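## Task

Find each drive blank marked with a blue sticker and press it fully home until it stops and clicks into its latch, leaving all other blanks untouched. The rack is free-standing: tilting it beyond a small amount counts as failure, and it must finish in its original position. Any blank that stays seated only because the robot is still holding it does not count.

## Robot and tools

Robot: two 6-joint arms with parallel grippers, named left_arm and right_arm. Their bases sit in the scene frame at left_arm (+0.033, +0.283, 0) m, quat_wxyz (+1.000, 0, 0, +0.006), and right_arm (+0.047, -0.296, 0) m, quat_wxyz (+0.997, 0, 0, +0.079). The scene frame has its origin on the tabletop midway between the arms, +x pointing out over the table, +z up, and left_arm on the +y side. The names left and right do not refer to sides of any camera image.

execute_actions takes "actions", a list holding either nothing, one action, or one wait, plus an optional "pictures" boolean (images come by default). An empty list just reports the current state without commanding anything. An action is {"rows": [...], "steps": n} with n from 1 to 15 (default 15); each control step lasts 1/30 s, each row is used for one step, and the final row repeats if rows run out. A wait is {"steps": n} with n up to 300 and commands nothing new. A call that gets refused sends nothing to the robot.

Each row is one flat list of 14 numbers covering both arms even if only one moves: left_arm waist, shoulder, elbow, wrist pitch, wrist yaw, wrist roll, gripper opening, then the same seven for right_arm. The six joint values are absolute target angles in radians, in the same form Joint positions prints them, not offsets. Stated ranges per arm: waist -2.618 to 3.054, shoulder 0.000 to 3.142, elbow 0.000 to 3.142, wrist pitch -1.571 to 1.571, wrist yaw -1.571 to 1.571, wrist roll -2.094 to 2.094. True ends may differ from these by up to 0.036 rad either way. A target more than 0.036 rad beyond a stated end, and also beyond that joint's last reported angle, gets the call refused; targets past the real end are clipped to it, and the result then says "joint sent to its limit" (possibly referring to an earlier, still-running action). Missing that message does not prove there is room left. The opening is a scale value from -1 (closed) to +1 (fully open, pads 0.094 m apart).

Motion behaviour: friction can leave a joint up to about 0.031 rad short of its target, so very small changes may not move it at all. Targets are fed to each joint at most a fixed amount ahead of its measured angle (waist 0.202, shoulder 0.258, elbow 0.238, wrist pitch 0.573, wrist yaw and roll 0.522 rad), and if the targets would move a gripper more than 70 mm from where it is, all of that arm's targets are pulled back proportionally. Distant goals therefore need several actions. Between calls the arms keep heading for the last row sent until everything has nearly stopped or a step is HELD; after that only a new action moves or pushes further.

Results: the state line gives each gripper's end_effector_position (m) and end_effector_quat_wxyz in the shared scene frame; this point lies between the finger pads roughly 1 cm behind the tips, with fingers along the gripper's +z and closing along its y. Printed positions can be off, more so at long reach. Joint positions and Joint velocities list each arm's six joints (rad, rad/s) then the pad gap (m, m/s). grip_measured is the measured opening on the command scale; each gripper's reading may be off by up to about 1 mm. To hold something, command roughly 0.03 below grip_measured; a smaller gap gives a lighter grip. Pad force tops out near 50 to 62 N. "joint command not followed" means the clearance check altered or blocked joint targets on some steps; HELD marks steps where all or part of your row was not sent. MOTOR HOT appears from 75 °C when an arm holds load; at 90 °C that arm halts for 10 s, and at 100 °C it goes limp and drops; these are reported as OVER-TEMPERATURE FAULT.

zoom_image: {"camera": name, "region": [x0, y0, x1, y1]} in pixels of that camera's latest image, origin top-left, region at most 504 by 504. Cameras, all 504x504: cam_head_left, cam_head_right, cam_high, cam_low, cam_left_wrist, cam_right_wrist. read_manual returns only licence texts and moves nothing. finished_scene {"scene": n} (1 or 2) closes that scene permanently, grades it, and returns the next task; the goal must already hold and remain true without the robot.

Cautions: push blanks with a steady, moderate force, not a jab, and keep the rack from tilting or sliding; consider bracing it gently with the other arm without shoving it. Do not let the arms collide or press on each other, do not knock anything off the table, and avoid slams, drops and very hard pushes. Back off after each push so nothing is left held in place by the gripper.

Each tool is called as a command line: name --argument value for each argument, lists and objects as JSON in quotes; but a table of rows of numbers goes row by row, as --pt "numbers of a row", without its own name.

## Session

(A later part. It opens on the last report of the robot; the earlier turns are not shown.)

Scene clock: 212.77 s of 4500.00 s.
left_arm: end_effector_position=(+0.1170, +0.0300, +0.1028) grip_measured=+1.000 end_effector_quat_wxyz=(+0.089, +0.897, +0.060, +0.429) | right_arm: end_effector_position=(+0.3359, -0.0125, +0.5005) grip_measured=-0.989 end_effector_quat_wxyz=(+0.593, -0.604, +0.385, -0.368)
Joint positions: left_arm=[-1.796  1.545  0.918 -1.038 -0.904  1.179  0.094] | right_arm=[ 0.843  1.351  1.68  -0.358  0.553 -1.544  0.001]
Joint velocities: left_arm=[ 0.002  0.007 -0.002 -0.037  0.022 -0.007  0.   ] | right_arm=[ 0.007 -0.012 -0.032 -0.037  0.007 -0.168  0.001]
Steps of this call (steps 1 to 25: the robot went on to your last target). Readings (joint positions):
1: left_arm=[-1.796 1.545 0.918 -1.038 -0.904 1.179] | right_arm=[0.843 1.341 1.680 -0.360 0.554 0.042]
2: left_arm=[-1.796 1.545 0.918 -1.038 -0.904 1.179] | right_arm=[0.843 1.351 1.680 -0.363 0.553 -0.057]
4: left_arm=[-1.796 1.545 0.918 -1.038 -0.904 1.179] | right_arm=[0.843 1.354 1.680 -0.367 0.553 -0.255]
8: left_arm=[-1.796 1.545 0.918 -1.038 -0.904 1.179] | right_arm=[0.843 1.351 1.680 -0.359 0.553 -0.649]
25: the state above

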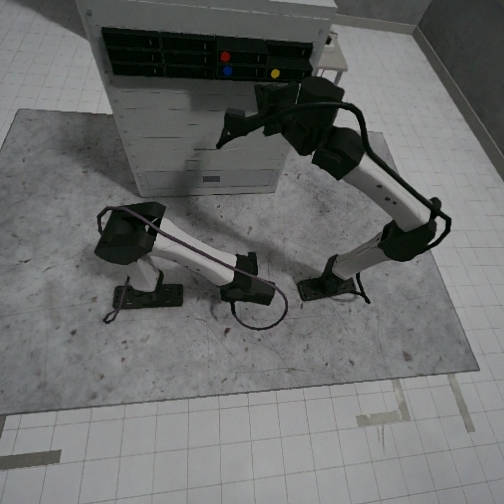

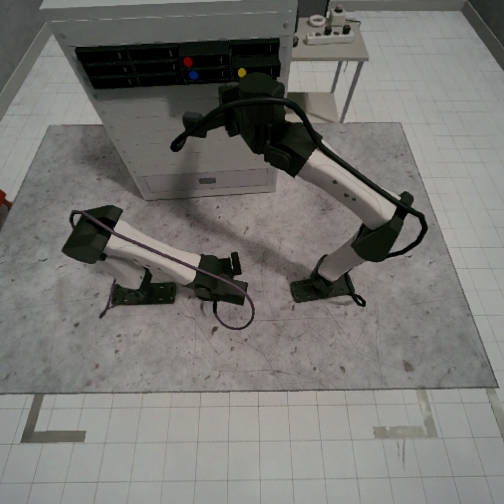

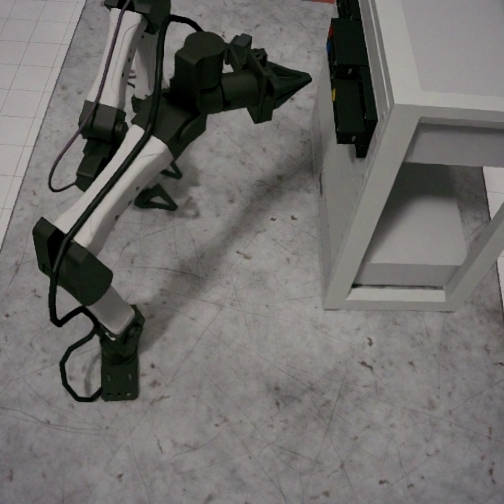

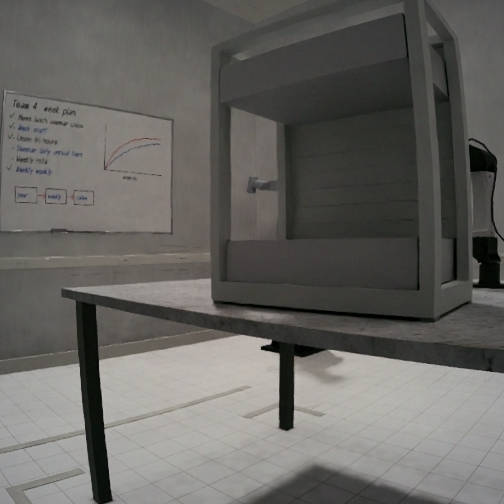

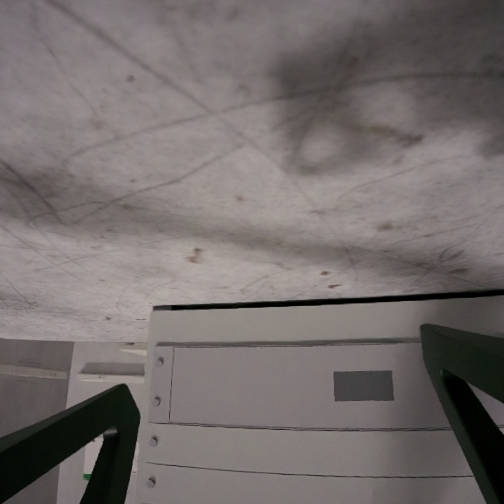

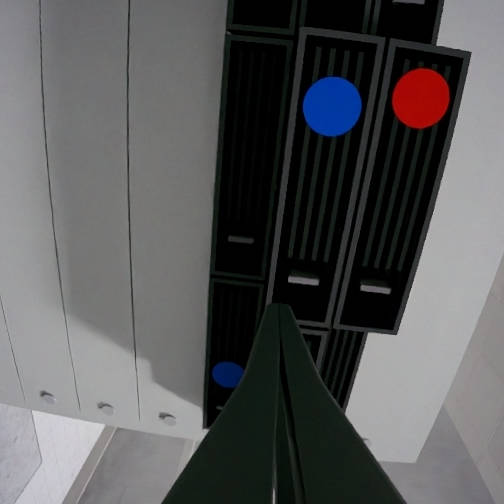

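execute_actions --actions '[{"rows":[[-1.796,1.545,0.918,-1.038,-0.904,1.179,1,0.85,1.36,1.71,-0.34,0.53,-1.58,-1],[-1.796,1.545,0.918,-1.038,-0.904,1.179,1,0.855,1.38,1.73,-0.33,0.52,-1.58,-1],[-1.796,1.545,0.918,-1.038,-0.904,1.179,1,0.862,1.40,1.75,-0.32,0.51,-1.58,-1],[-1.796,1.545,0.918,-1.038,-0.904,1.179,1,0.865,1.42,1.765,-0.31,0.505,-1.58,-1],[-1.796,1.545,0.918,-1.038,-0.904,1.179,1,0.865,1.44,1.772,-0.305,0.505,-1.58,-1]],"steps":15}]'

Scene clock: 227.93 s of 4500.00 s.
left_arm: end_effector_position=(+0.1170, +0.0300, +0.1028) grip_measured=+1.000 end_effector_quat_wxyz=(+0.089, +0.897, +0.060, +0.429) | right_arm: end_effector_position=(+0.3393, +0.0134, +0.5123) grip_measured=-0.989 end_effector_quat_wxyz=(+0.611, -0.605, +0.361, -0.362)
Joint positions: left_arm=[-1.796  1.545  0.918 -1.038 -0.904  1.179  0.094] | right_arm=[ 0.857  1.424  1.75  -0.316  0.516 -1.573  0.001]
Joint velocities: left_arm=[-0.007 -0.002 -0.002  0.037  0.051  0.007  0.   ] | right_arm=[-0.007 -0.012  0.007 -0.022  0.066 -0.037 -0.   ]
Steps of this call (steps 1 to 30: the robot went on to your last target; steps 31 to 90: nothing new was sent; then 11.67 s passed at rest; steps 91 to 105: all 15 steps of this action). Readings (joint positions):
91: left_arm=[-1.796 1.545 0.918 -1.038 -0.904 1.179] | right_arm=[0.843 1.351 1.680 -0.357 0.551 -1.573]
92: left_arm=[-1.796 1.545 0.918 -1.038 -0.904 1.179] | right_arm=[0.843 1.352 1.683 -0.357 0.548 -1.573]
94: left_arm=[-1.796 1.545 0.918 -1.038 -0.904 1.179] | right_arm=[0.847 1.368 1.710 -0.351 0.539 -1.573]
98: left_arm=[-1.796 1.545 0.918 -1.038 -0.904 1.179] | right_arm=[0.857 1.407 1.750 -0.318 0.524 -1.573]
105: the state above

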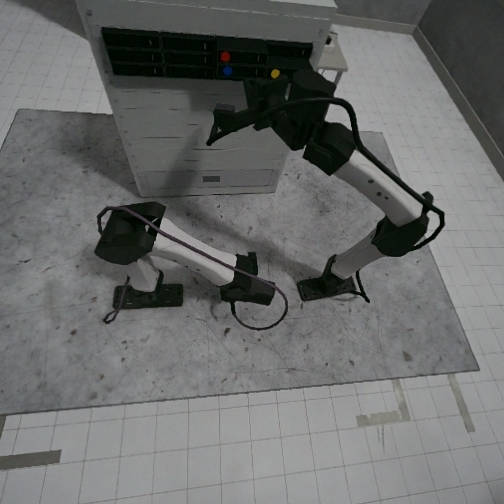

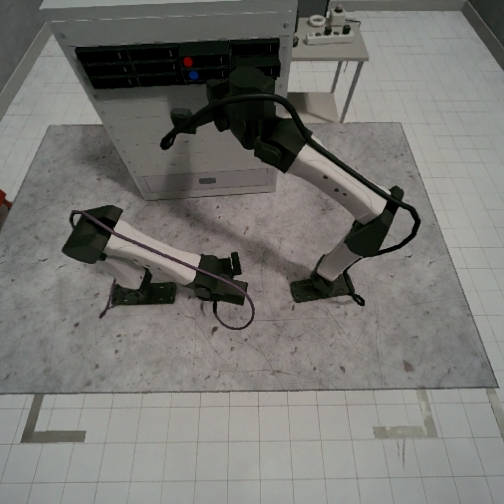

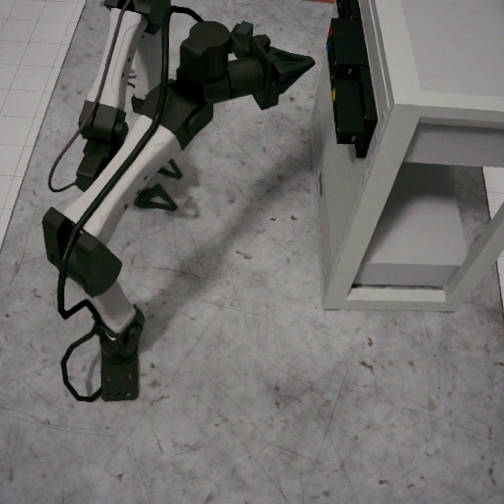

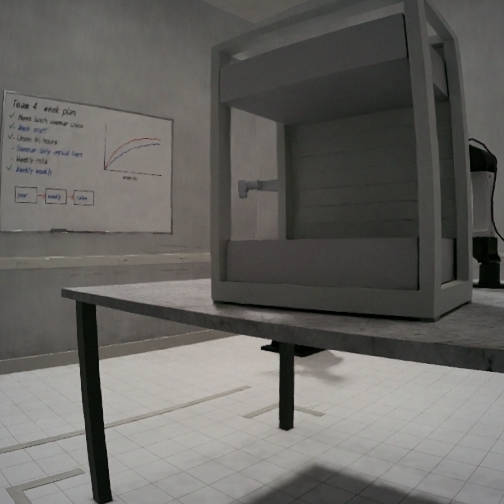

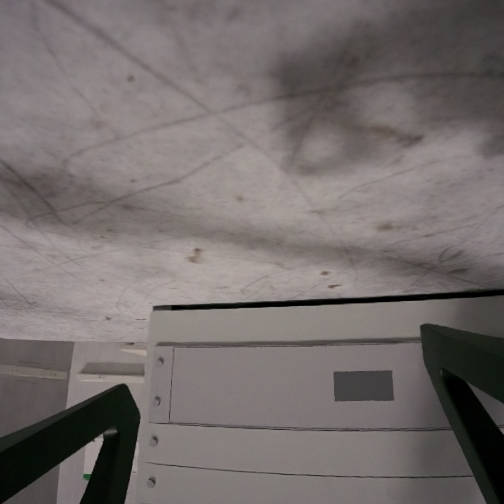

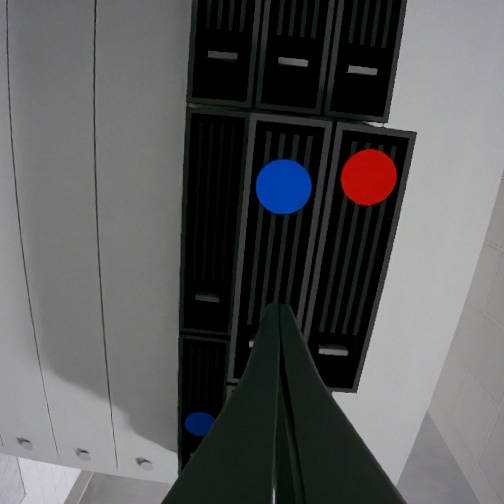

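execute_actions --actions '[{"rows":[[-1.796,1.545,0.918,-1.038,-0.904,1.179,1,0.85,1.455,1.77,-0.305,0.505,-1.58,-1],[-1.796,1.545,0.918,-1.038,-0.904,1.179,1,0.843,1.47,1.78,-0.305,0.498,-1.58,-1],[-1.796,1.545,0.918,-1.038,-0.904,1.179,1,0.836,1.485,1.79,-0.305,0.491,-1.58,-1],[-1.796,1.545,0.918,-1.038,-0.904,1.179,1,0.829,1.50,1.803,-0.303,0.484,-1.58,-1],[-1.796,1.545,0.918,-1.038,-0.904,1.179,1,0.822,1.515,1.816,-0.302,0.477,-1.58,-1],[-1.796,1.545,0.918,-1.038,-0.904,1.179,1,0.815,1.53,1.829,-0.3,0.47,-1.58,-1],[-1.796,1.545,0.918,-1.038,-0.904,1.179,1,0.808,1.545,1.842,-0.3,0.463,-1.58,-1],[-1.796,1.545,0.918,-1.038,-0.904,1.179,1,0.8,1.56,1.855,-0.3,0.456,-1.58,-1],[-1.796,1.545,0.918,-1.038,-0.904,1.179,1,0.792,1.575,1.868,-0.3,0.449,-1.58,-1],[-1.796,1.545,0.918,-1.038,-0.904,1.179,1,0.785,1.59,1.881,-0.3,0.442,-1.58,-1],[-1.796,1.545,0.918,-1.038,-0.904,1.179,1,0.778,1.605,1.895,-0.3,0.435,-1.58,-1]],"steps":15}]'

Scene clock: 240.57 s of 4500.00 s.
left_arm: end_effector_position=(+0.1170, +0.0300, +0.1028) grip_measured=+1.000 end_effector_quat_wxyz=(+0.089, +0.897, +0.060, +0.429) | right_arm: end_effector_position=(+0.3772, +0.0416, +0.5038) grip_measured=-0.989 end_effector_quat_wxyz=(+0.605, -0.614, +0.358, -0.359)
Joint positions: left_arm=[-1.796  1.545  0.918 -1.038 -0.904  1.179  0.094] | right_arm=[ 0.797  1.575  1.869 -0.305  0.447 -1.573  0.001]
Joint velocities: left_arm=[-0.007  0.002 -0.002  0.007 -0.037 -0.007  0.   ] | right_arm=[ 0.007  0.007  0.022 -0.037 -0.11   0.007 -0.001]
Steps of this call (steps 1 to 15: the robot went on to your last target; steps 16 to 90: nothing new was sent; then 9.13 s passed at rest; steps 91 to 105: all 15 steps of this action). Readings (joint positions):
91: left_arm=[-1.796 1.545 0.918 -1.038 -0.904 1.179] | right_arm=[0.857 1.424 1.750 -0.314 0.515 -1.573]
92: left_arm=[-1.796 1.545 0.918 -1.038 -0.904 1.179] | right_arm=[0.856 1.426 1.750 -0.313 0.514 -1.573]
94: left_arm=[-1.796 1.545 0.918 -1.038 -0.904 1.179] | right_arm=[0.850 1.441 1.765 -0.312 0.508 -1.573]
98: left_arm=[-1.796 1.545 0.918 -1.038 -0.904 1.179] | right_arm=[0.822 1.503 1.813 -0.306 0.489 -1.573]
105: the state above

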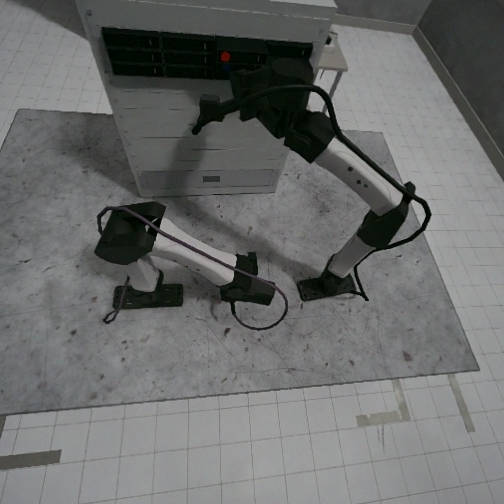

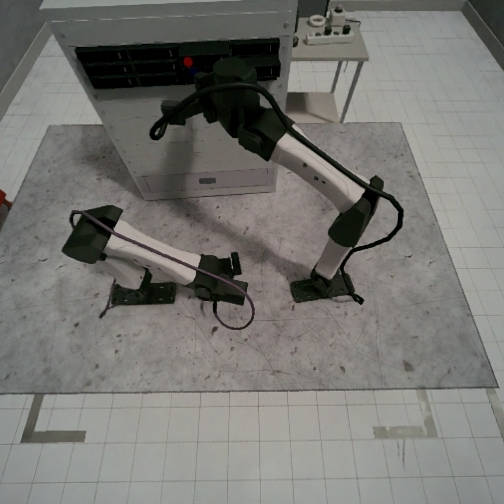

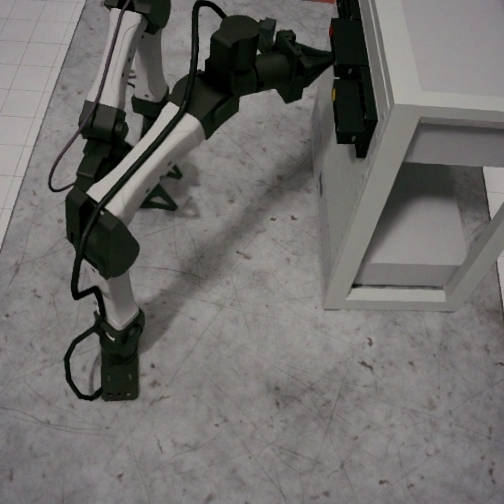

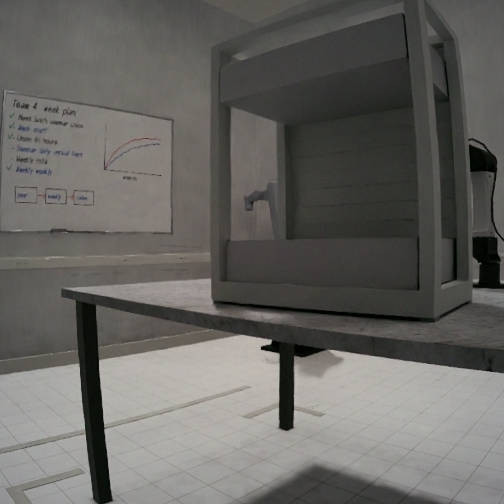

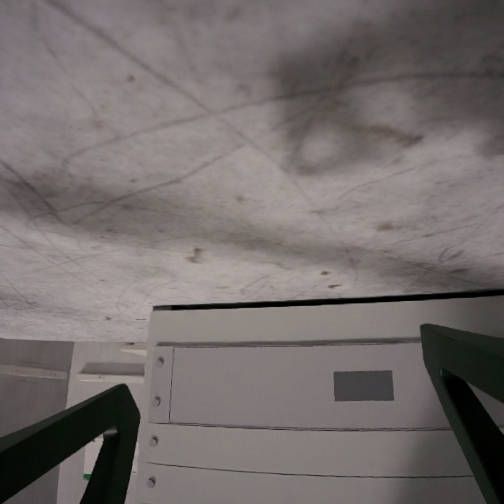

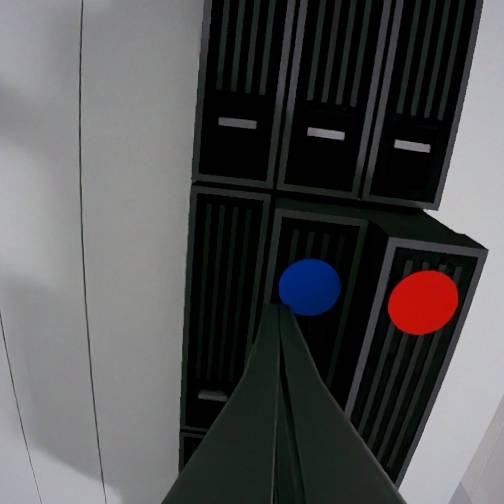

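execute_actions --actions '[{"rows":[[-1.796,1.545,0.918,-1.038,-0.904,1.179,1,0.785,1.575,1.9,-0.31,0.44,-1.58,-1],[-1.796,1.545,0.918,-1.038,-0.904,1.179,1,0.785,1.575,1.905,-0.31,0.44,-1.58,-1],[-1.796,1.545,0.918,-1.038,-0.904,1.179,1,0.78,1.59,1.91,-0.31,0.435,-1.58,-1],[-1.796,1.545,0.918,-1.038,-0.904,1.179,1,0.772,1.605,1.922,-0.31,0.428,-1.58,-1],[-1.796,1.545,0.918,-1.038,-0.904,1.179,1,0.764,1.62,1.934,-0.31,0.421,-1.58,-1],[-1.796,1.545,0.918,-1.038,-0.904,1.179,1,0.756,1.635,1.946,-0.31,0.414,-1.58,-1],[-1.796,1.545,0.918,-1.038,-0.904,1.179,1,0.748,1.65,1.96,-0.31,0.407,-1.58,-1],[-1.796,1.545,0.918,-1.038,-0.904,1.179,1,0.74,1.665,1.974,-0.31,0.4,-1.58,-1],[-1.796,1.545,0.918,-1.038,-0.904,1.179,1,0.732,1.68,1.988,-0.31,0.393,-1.58,-1],[-1.796,1.545,0.918,-1.038,-0.904,1.179,1,0.724,1.695,2.002,-0.31,0.386,-1.58,-1],[-1.796,1.545,0.918,-1.038,-0.904,1.179,1,0.716,1.71,2.015,-0.31,0.38,-1.58,-1]],"steps":15}]'

Scene clock: 252.43 s of 4500.00 s.
left_arm: end_effector_position=(+0.1170, +0.0300, +0.1028) grip_measured=+1.000 end_effector_quat_wxyz=(+0.089, +0.897, +0.060, +0.429) | right_arm: end_effector_position=(+0.3959, +0.0526, +0.5103) grip_measured=-0.989 end_effector_quat_wxyz=(+0.612, -0.620, +0.347, -0.348)
Joint positions: left_arm=[-1.796  1.545  0.918 -1.038 -0.904  1.179  0.094] | right_arm=[ 0.753  1.658  1.988 -0.339  0.367 -1.573  0.001]
Joint velocities: left_arm=[ 0.002 -0.007 -0.012 -0.022  0.007 -0.051  0.   ] | right_arm=[-0.032 -0.007  0.046 -0.037 -0.095  0.007  0.001]
Steps of this call (steps 1 to 15: the robot went on to your last target; steps 16 to 90: nothing new was sent; then 8.37 s passed at rest; steps 91 to 105: all 15 steps of this action). Readings (joint positions):
91: left_arm=[-1.796 1.545 0.918 -1.038 -0.904 1.179] | right_arm=[0.795 1.575 1.869 -0.305 0.437 -1.573]
92: left_arm=[-1.796 1.545 0.918 -1.038 -0.904 1.179] | right_arm=[0.795 1.575 1.871 -0.307 0.437 -1.573]
94: left_arm=[-1.796 1.545 0.918 -1.038 -0.904 1.179] | right_arm=[0.793 1.576 1.879 -0.311 0.435 -1.573]
98: left_arm=[-1.796 1.545 0.918 -1.038 -0.904 1.179] | right_arm=[0.779 1.602 1.928 -0.320 0.409 -1.573]
105: the state above

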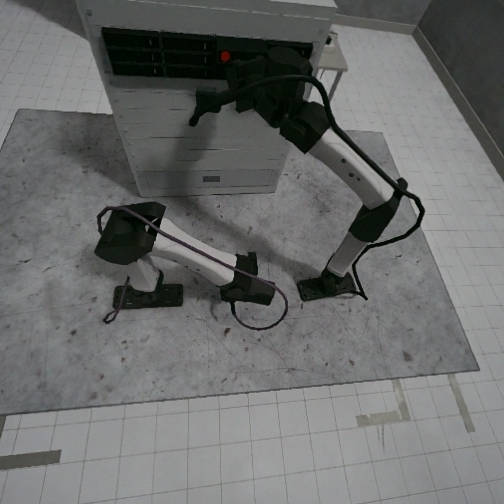

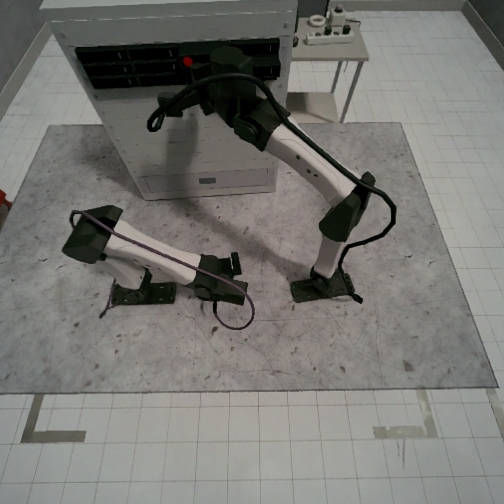

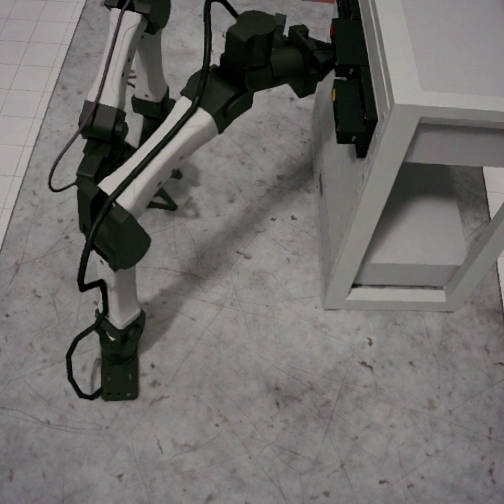

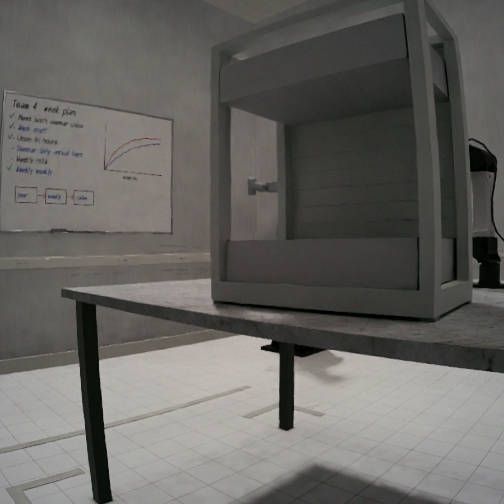

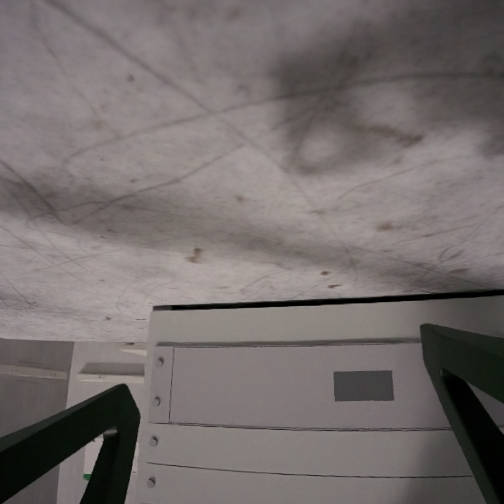

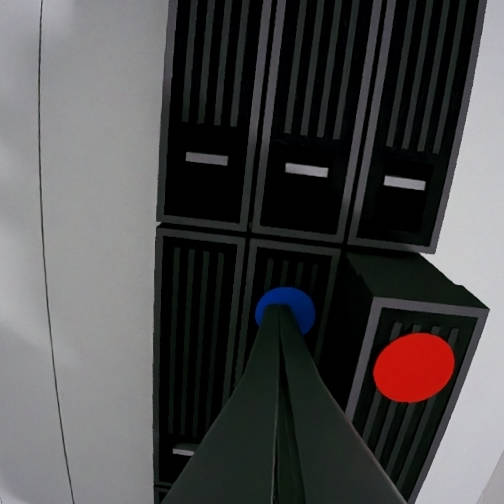

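execute_actions --actions '[{"rows":[[-1.796,1.545,0.918,-1.038,-0.904,1.179,1,0.70,1.73,2.02,-0.3,0.41,-1.58,-1],[-1.796,1.545,0.918,-1.038,-0.904,1.179,1,0.69,1.745,2.03,-0.3,0.42,-1.58,-1],[-1.796,1.545,0.918,-1.038,-0.904,1.179,1,0.68,1.76,2.04,-0.3,0.43,-1.58,-1]],"steps":12}]'

Scene clock: 256.50 s of 4500.00 s.
left_arm: end_effector_position=(+0.1170, +0.0300, +0.1028) grip_measured=+1.000 end_effector_quat_wxyz=(+0.089, +0.897, +0.060, +0.429) | right_arm: end_effector_position=(+0.3974, +0.0527, +0.5093) grip_measured=-0.989 end_effector_quat_wxyz=(+0.607, -0.625, +0.350, -0.343)
Joint positions: left_arm=[-1.796  1.545  0.918 -1.038 -0.904  1.179  0.094] | right_arm=[ 0.748  1.672  2.019 -0.376  0.361 -1.565  0.001]
Joint velocities: left_arm=[ 0.002  0.002  0.012  0.037 -0.022 -0.066  0.   ] | right_arm=[-0.007 -0.007  0.012  0.066 -0.007  0.066  0.001]
Steps of this call (steps 1 to 15: the robot went on to your last target; steps 16 to 90: nothing new was sent; then 0.67 s passed at rest; steps 91 to 102: all 12 steps of this action). Readings (joint positions):
91: left_arm=[-1.796 1.545 0.918 -1.038 -0.904 1.179] | right_arm=[0.750 1.660 1.990 -0.343 0.362 -1.573]
92: left_arm=[-1.796 1.545 0.918 -1.038 -0.904 1.179] | right_arm=[0.749 1.663 1.995 -0.347 0.362 -1.573]
94: left_arm=[-1.796 1.545 0.918 -1.038 -0.904 1.179] | right_arm=[0.748 1.668 2.009 -0.363 0.362 -1.570]
98: left_arm=[-1.796 1.545 0.918 -1.038 -0.904 1.179] | right_arm=[0.748 1.671 2.018 -0.375 0.361 -1.566]
102: the state above

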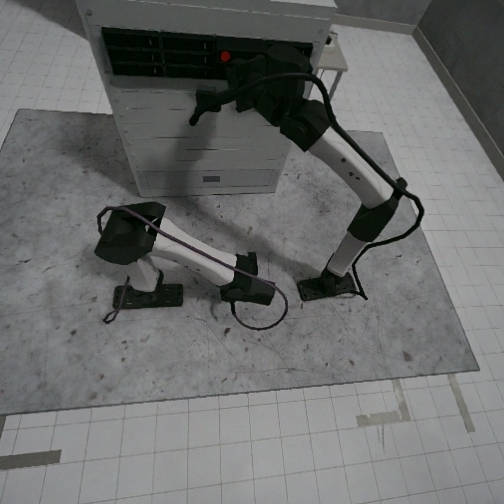

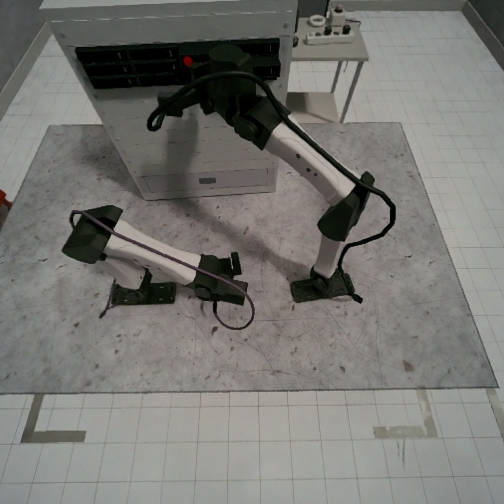

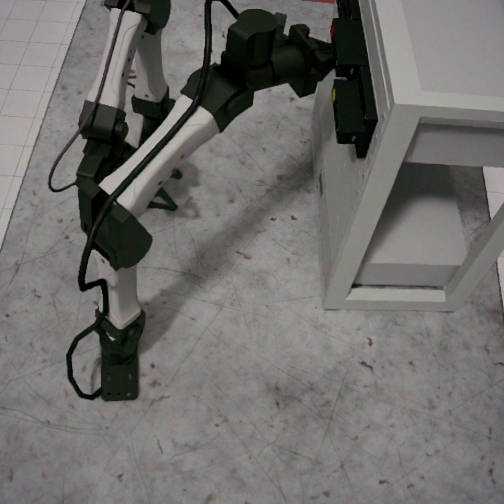

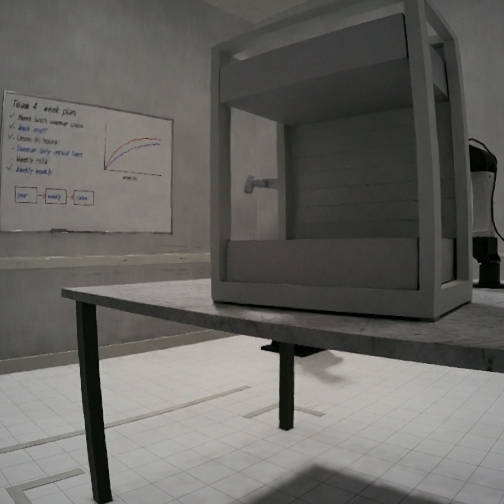

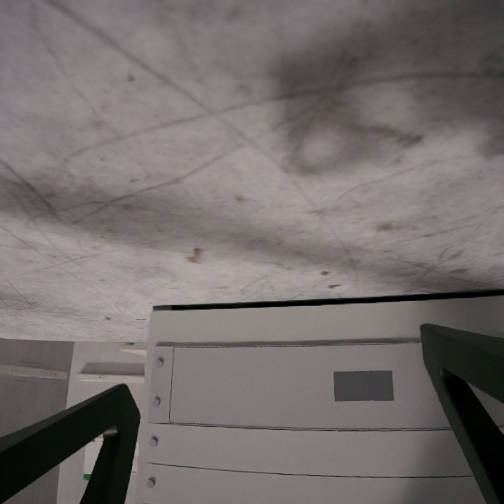

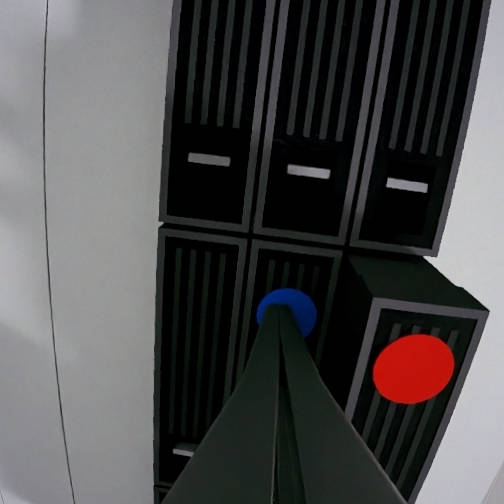

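Stopped. Back off along the path.

execute_actions --actions '[{"rows":[[-1.796,1.545,0.918,-1.038,-0.904,1.179,1,0.75,1.66,1.99,-0.34,0.38,-1.58,-1],[-1.796,1.545,0.918,-1.038,-0.904,1.179,1,0.77,1.62,1.93,-0.32,0.41,-1.58,-1],[-1.796,1.545,0.918,-1.038,-0.904,1.179,1,0.79,1.57,1.87,-0.31,0.44,-1.58,-1],[-1.796,1.545,0.918,-1.038,-0.904,1.179,1,0.81,1.52,1.82,-0.31,0.46,-1.58,-1],[-1.796,1.545,0.918,-1.038,-0.904,1.179,1,0.83,1.47,1.78,-0.31,0.48,-1.58,-1],[-1.796,1.545,0.918,-1.038,-0.904,1.179,1,0.85,1.42,1.74,-0.32,0.51,-1.58,-1],[-1.796,1.545,0.918,-1.038,-0.904,1.179,1,0.85,1.36,1.70,-0.33,0.53,-1.58,-1],[-1.796,1.545,0.918,-1.038,-0.904,1.179,1,0.85,1.30,1.66,-0.35,0.55,-1.58,-1],[-1.796,1.545,0.918,-1.038,-0.904,1.179,1,0.85,1.22,1.62,-0.39,0.55,-1.58,-1]],"steps":15}]'

Scene clock: 263.20 s of 4500.00 s.
left_arm: end_effector_position=(+0.1170, +0.0300, +0.1028) grip_measured=+1.000 end_effector_quat_wxyz=(+0.089, +0.897, +0.060, +0.429) | right_arm: end_effector_position=(+0.3020, -0.0534, +0.5358) grip_measured=-0.989 end_effector_quat_wxyz=(+0.631, -0.579, +0.365, -0.367)
Joint positions: left_arm=[-1.796  1.545  0.918 -1.038 -0.904  1.179  0.094] | right_arm=[ 0.85   1.2    1.646 -0.371  0.524 -1.573  0.001]
Joint velocities: left_arm=[ 0.002  0.002 -0.022 -0.037  0.007 -0.081  0.   ] | right_arm=[-0.012 -0.374 -0.007  0.154  0.227  0.022 -0.   ]
Steps of this call (steps 1 to 15: the robot went on to your last target; steps 16 to 90: nothing new was sent; then 3.20 s passed at rest; steps 91 to 105: all 15 steps of this action). Readings (joint positions):
91: left_arm=[-1.796 1.545 0.918 -1.038 -0.904 1.179] | right_arm=[0.753 1.668 2.019 -0.378 0.359 -1.564]
92: left_arm=[-1.796 1.545 0.918 -1.038 -0.904 1.179] | right_arm=[0.755 1.662 2.004 -0.367 0.364 -1.565]
94: left_arm=[-1.796 1.545 0.918 -1.038 -0.904 1.179] | right_arm=[0.769 1.620 1.923 -0.339 0.392 -1.567]
98: left_arm=[-1.796 1.545 0.918 -1.038 -0.904 1.179] | right_arm=[0.837 1.461 1.731 -0.349 0.456 -1.571]
105: the state above

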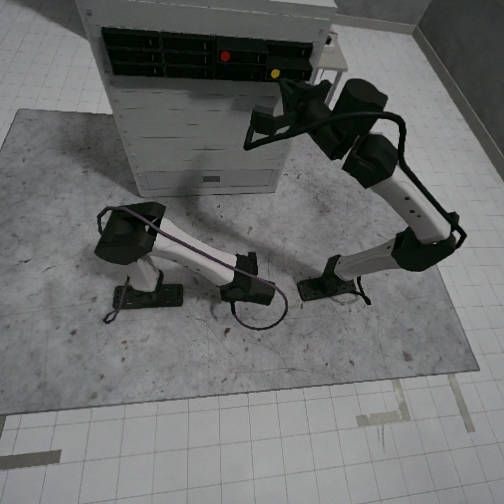

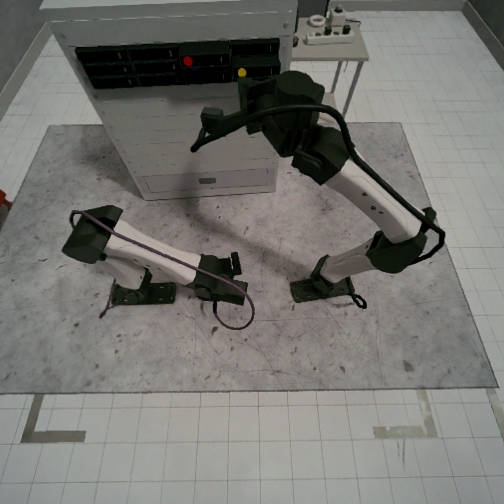

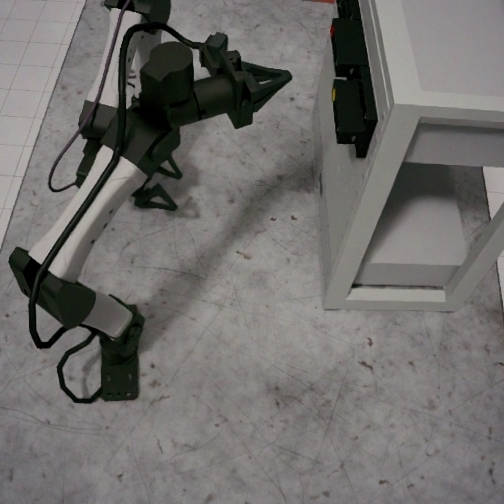

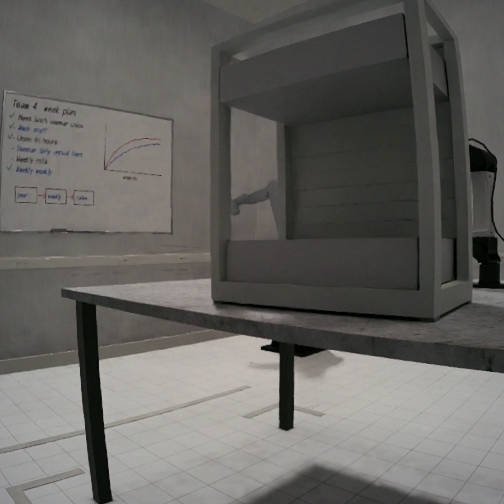

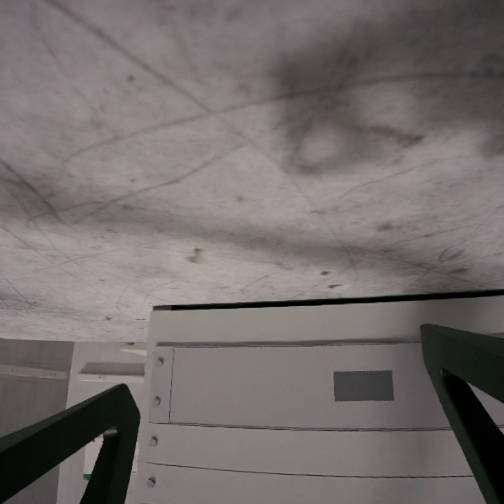

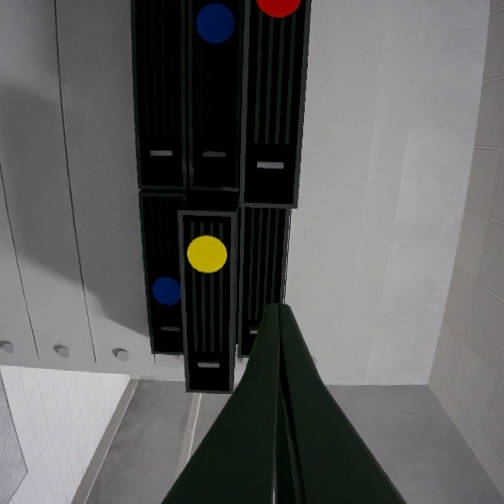

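finished_scene --scene 1

The scene is finished: the task was done.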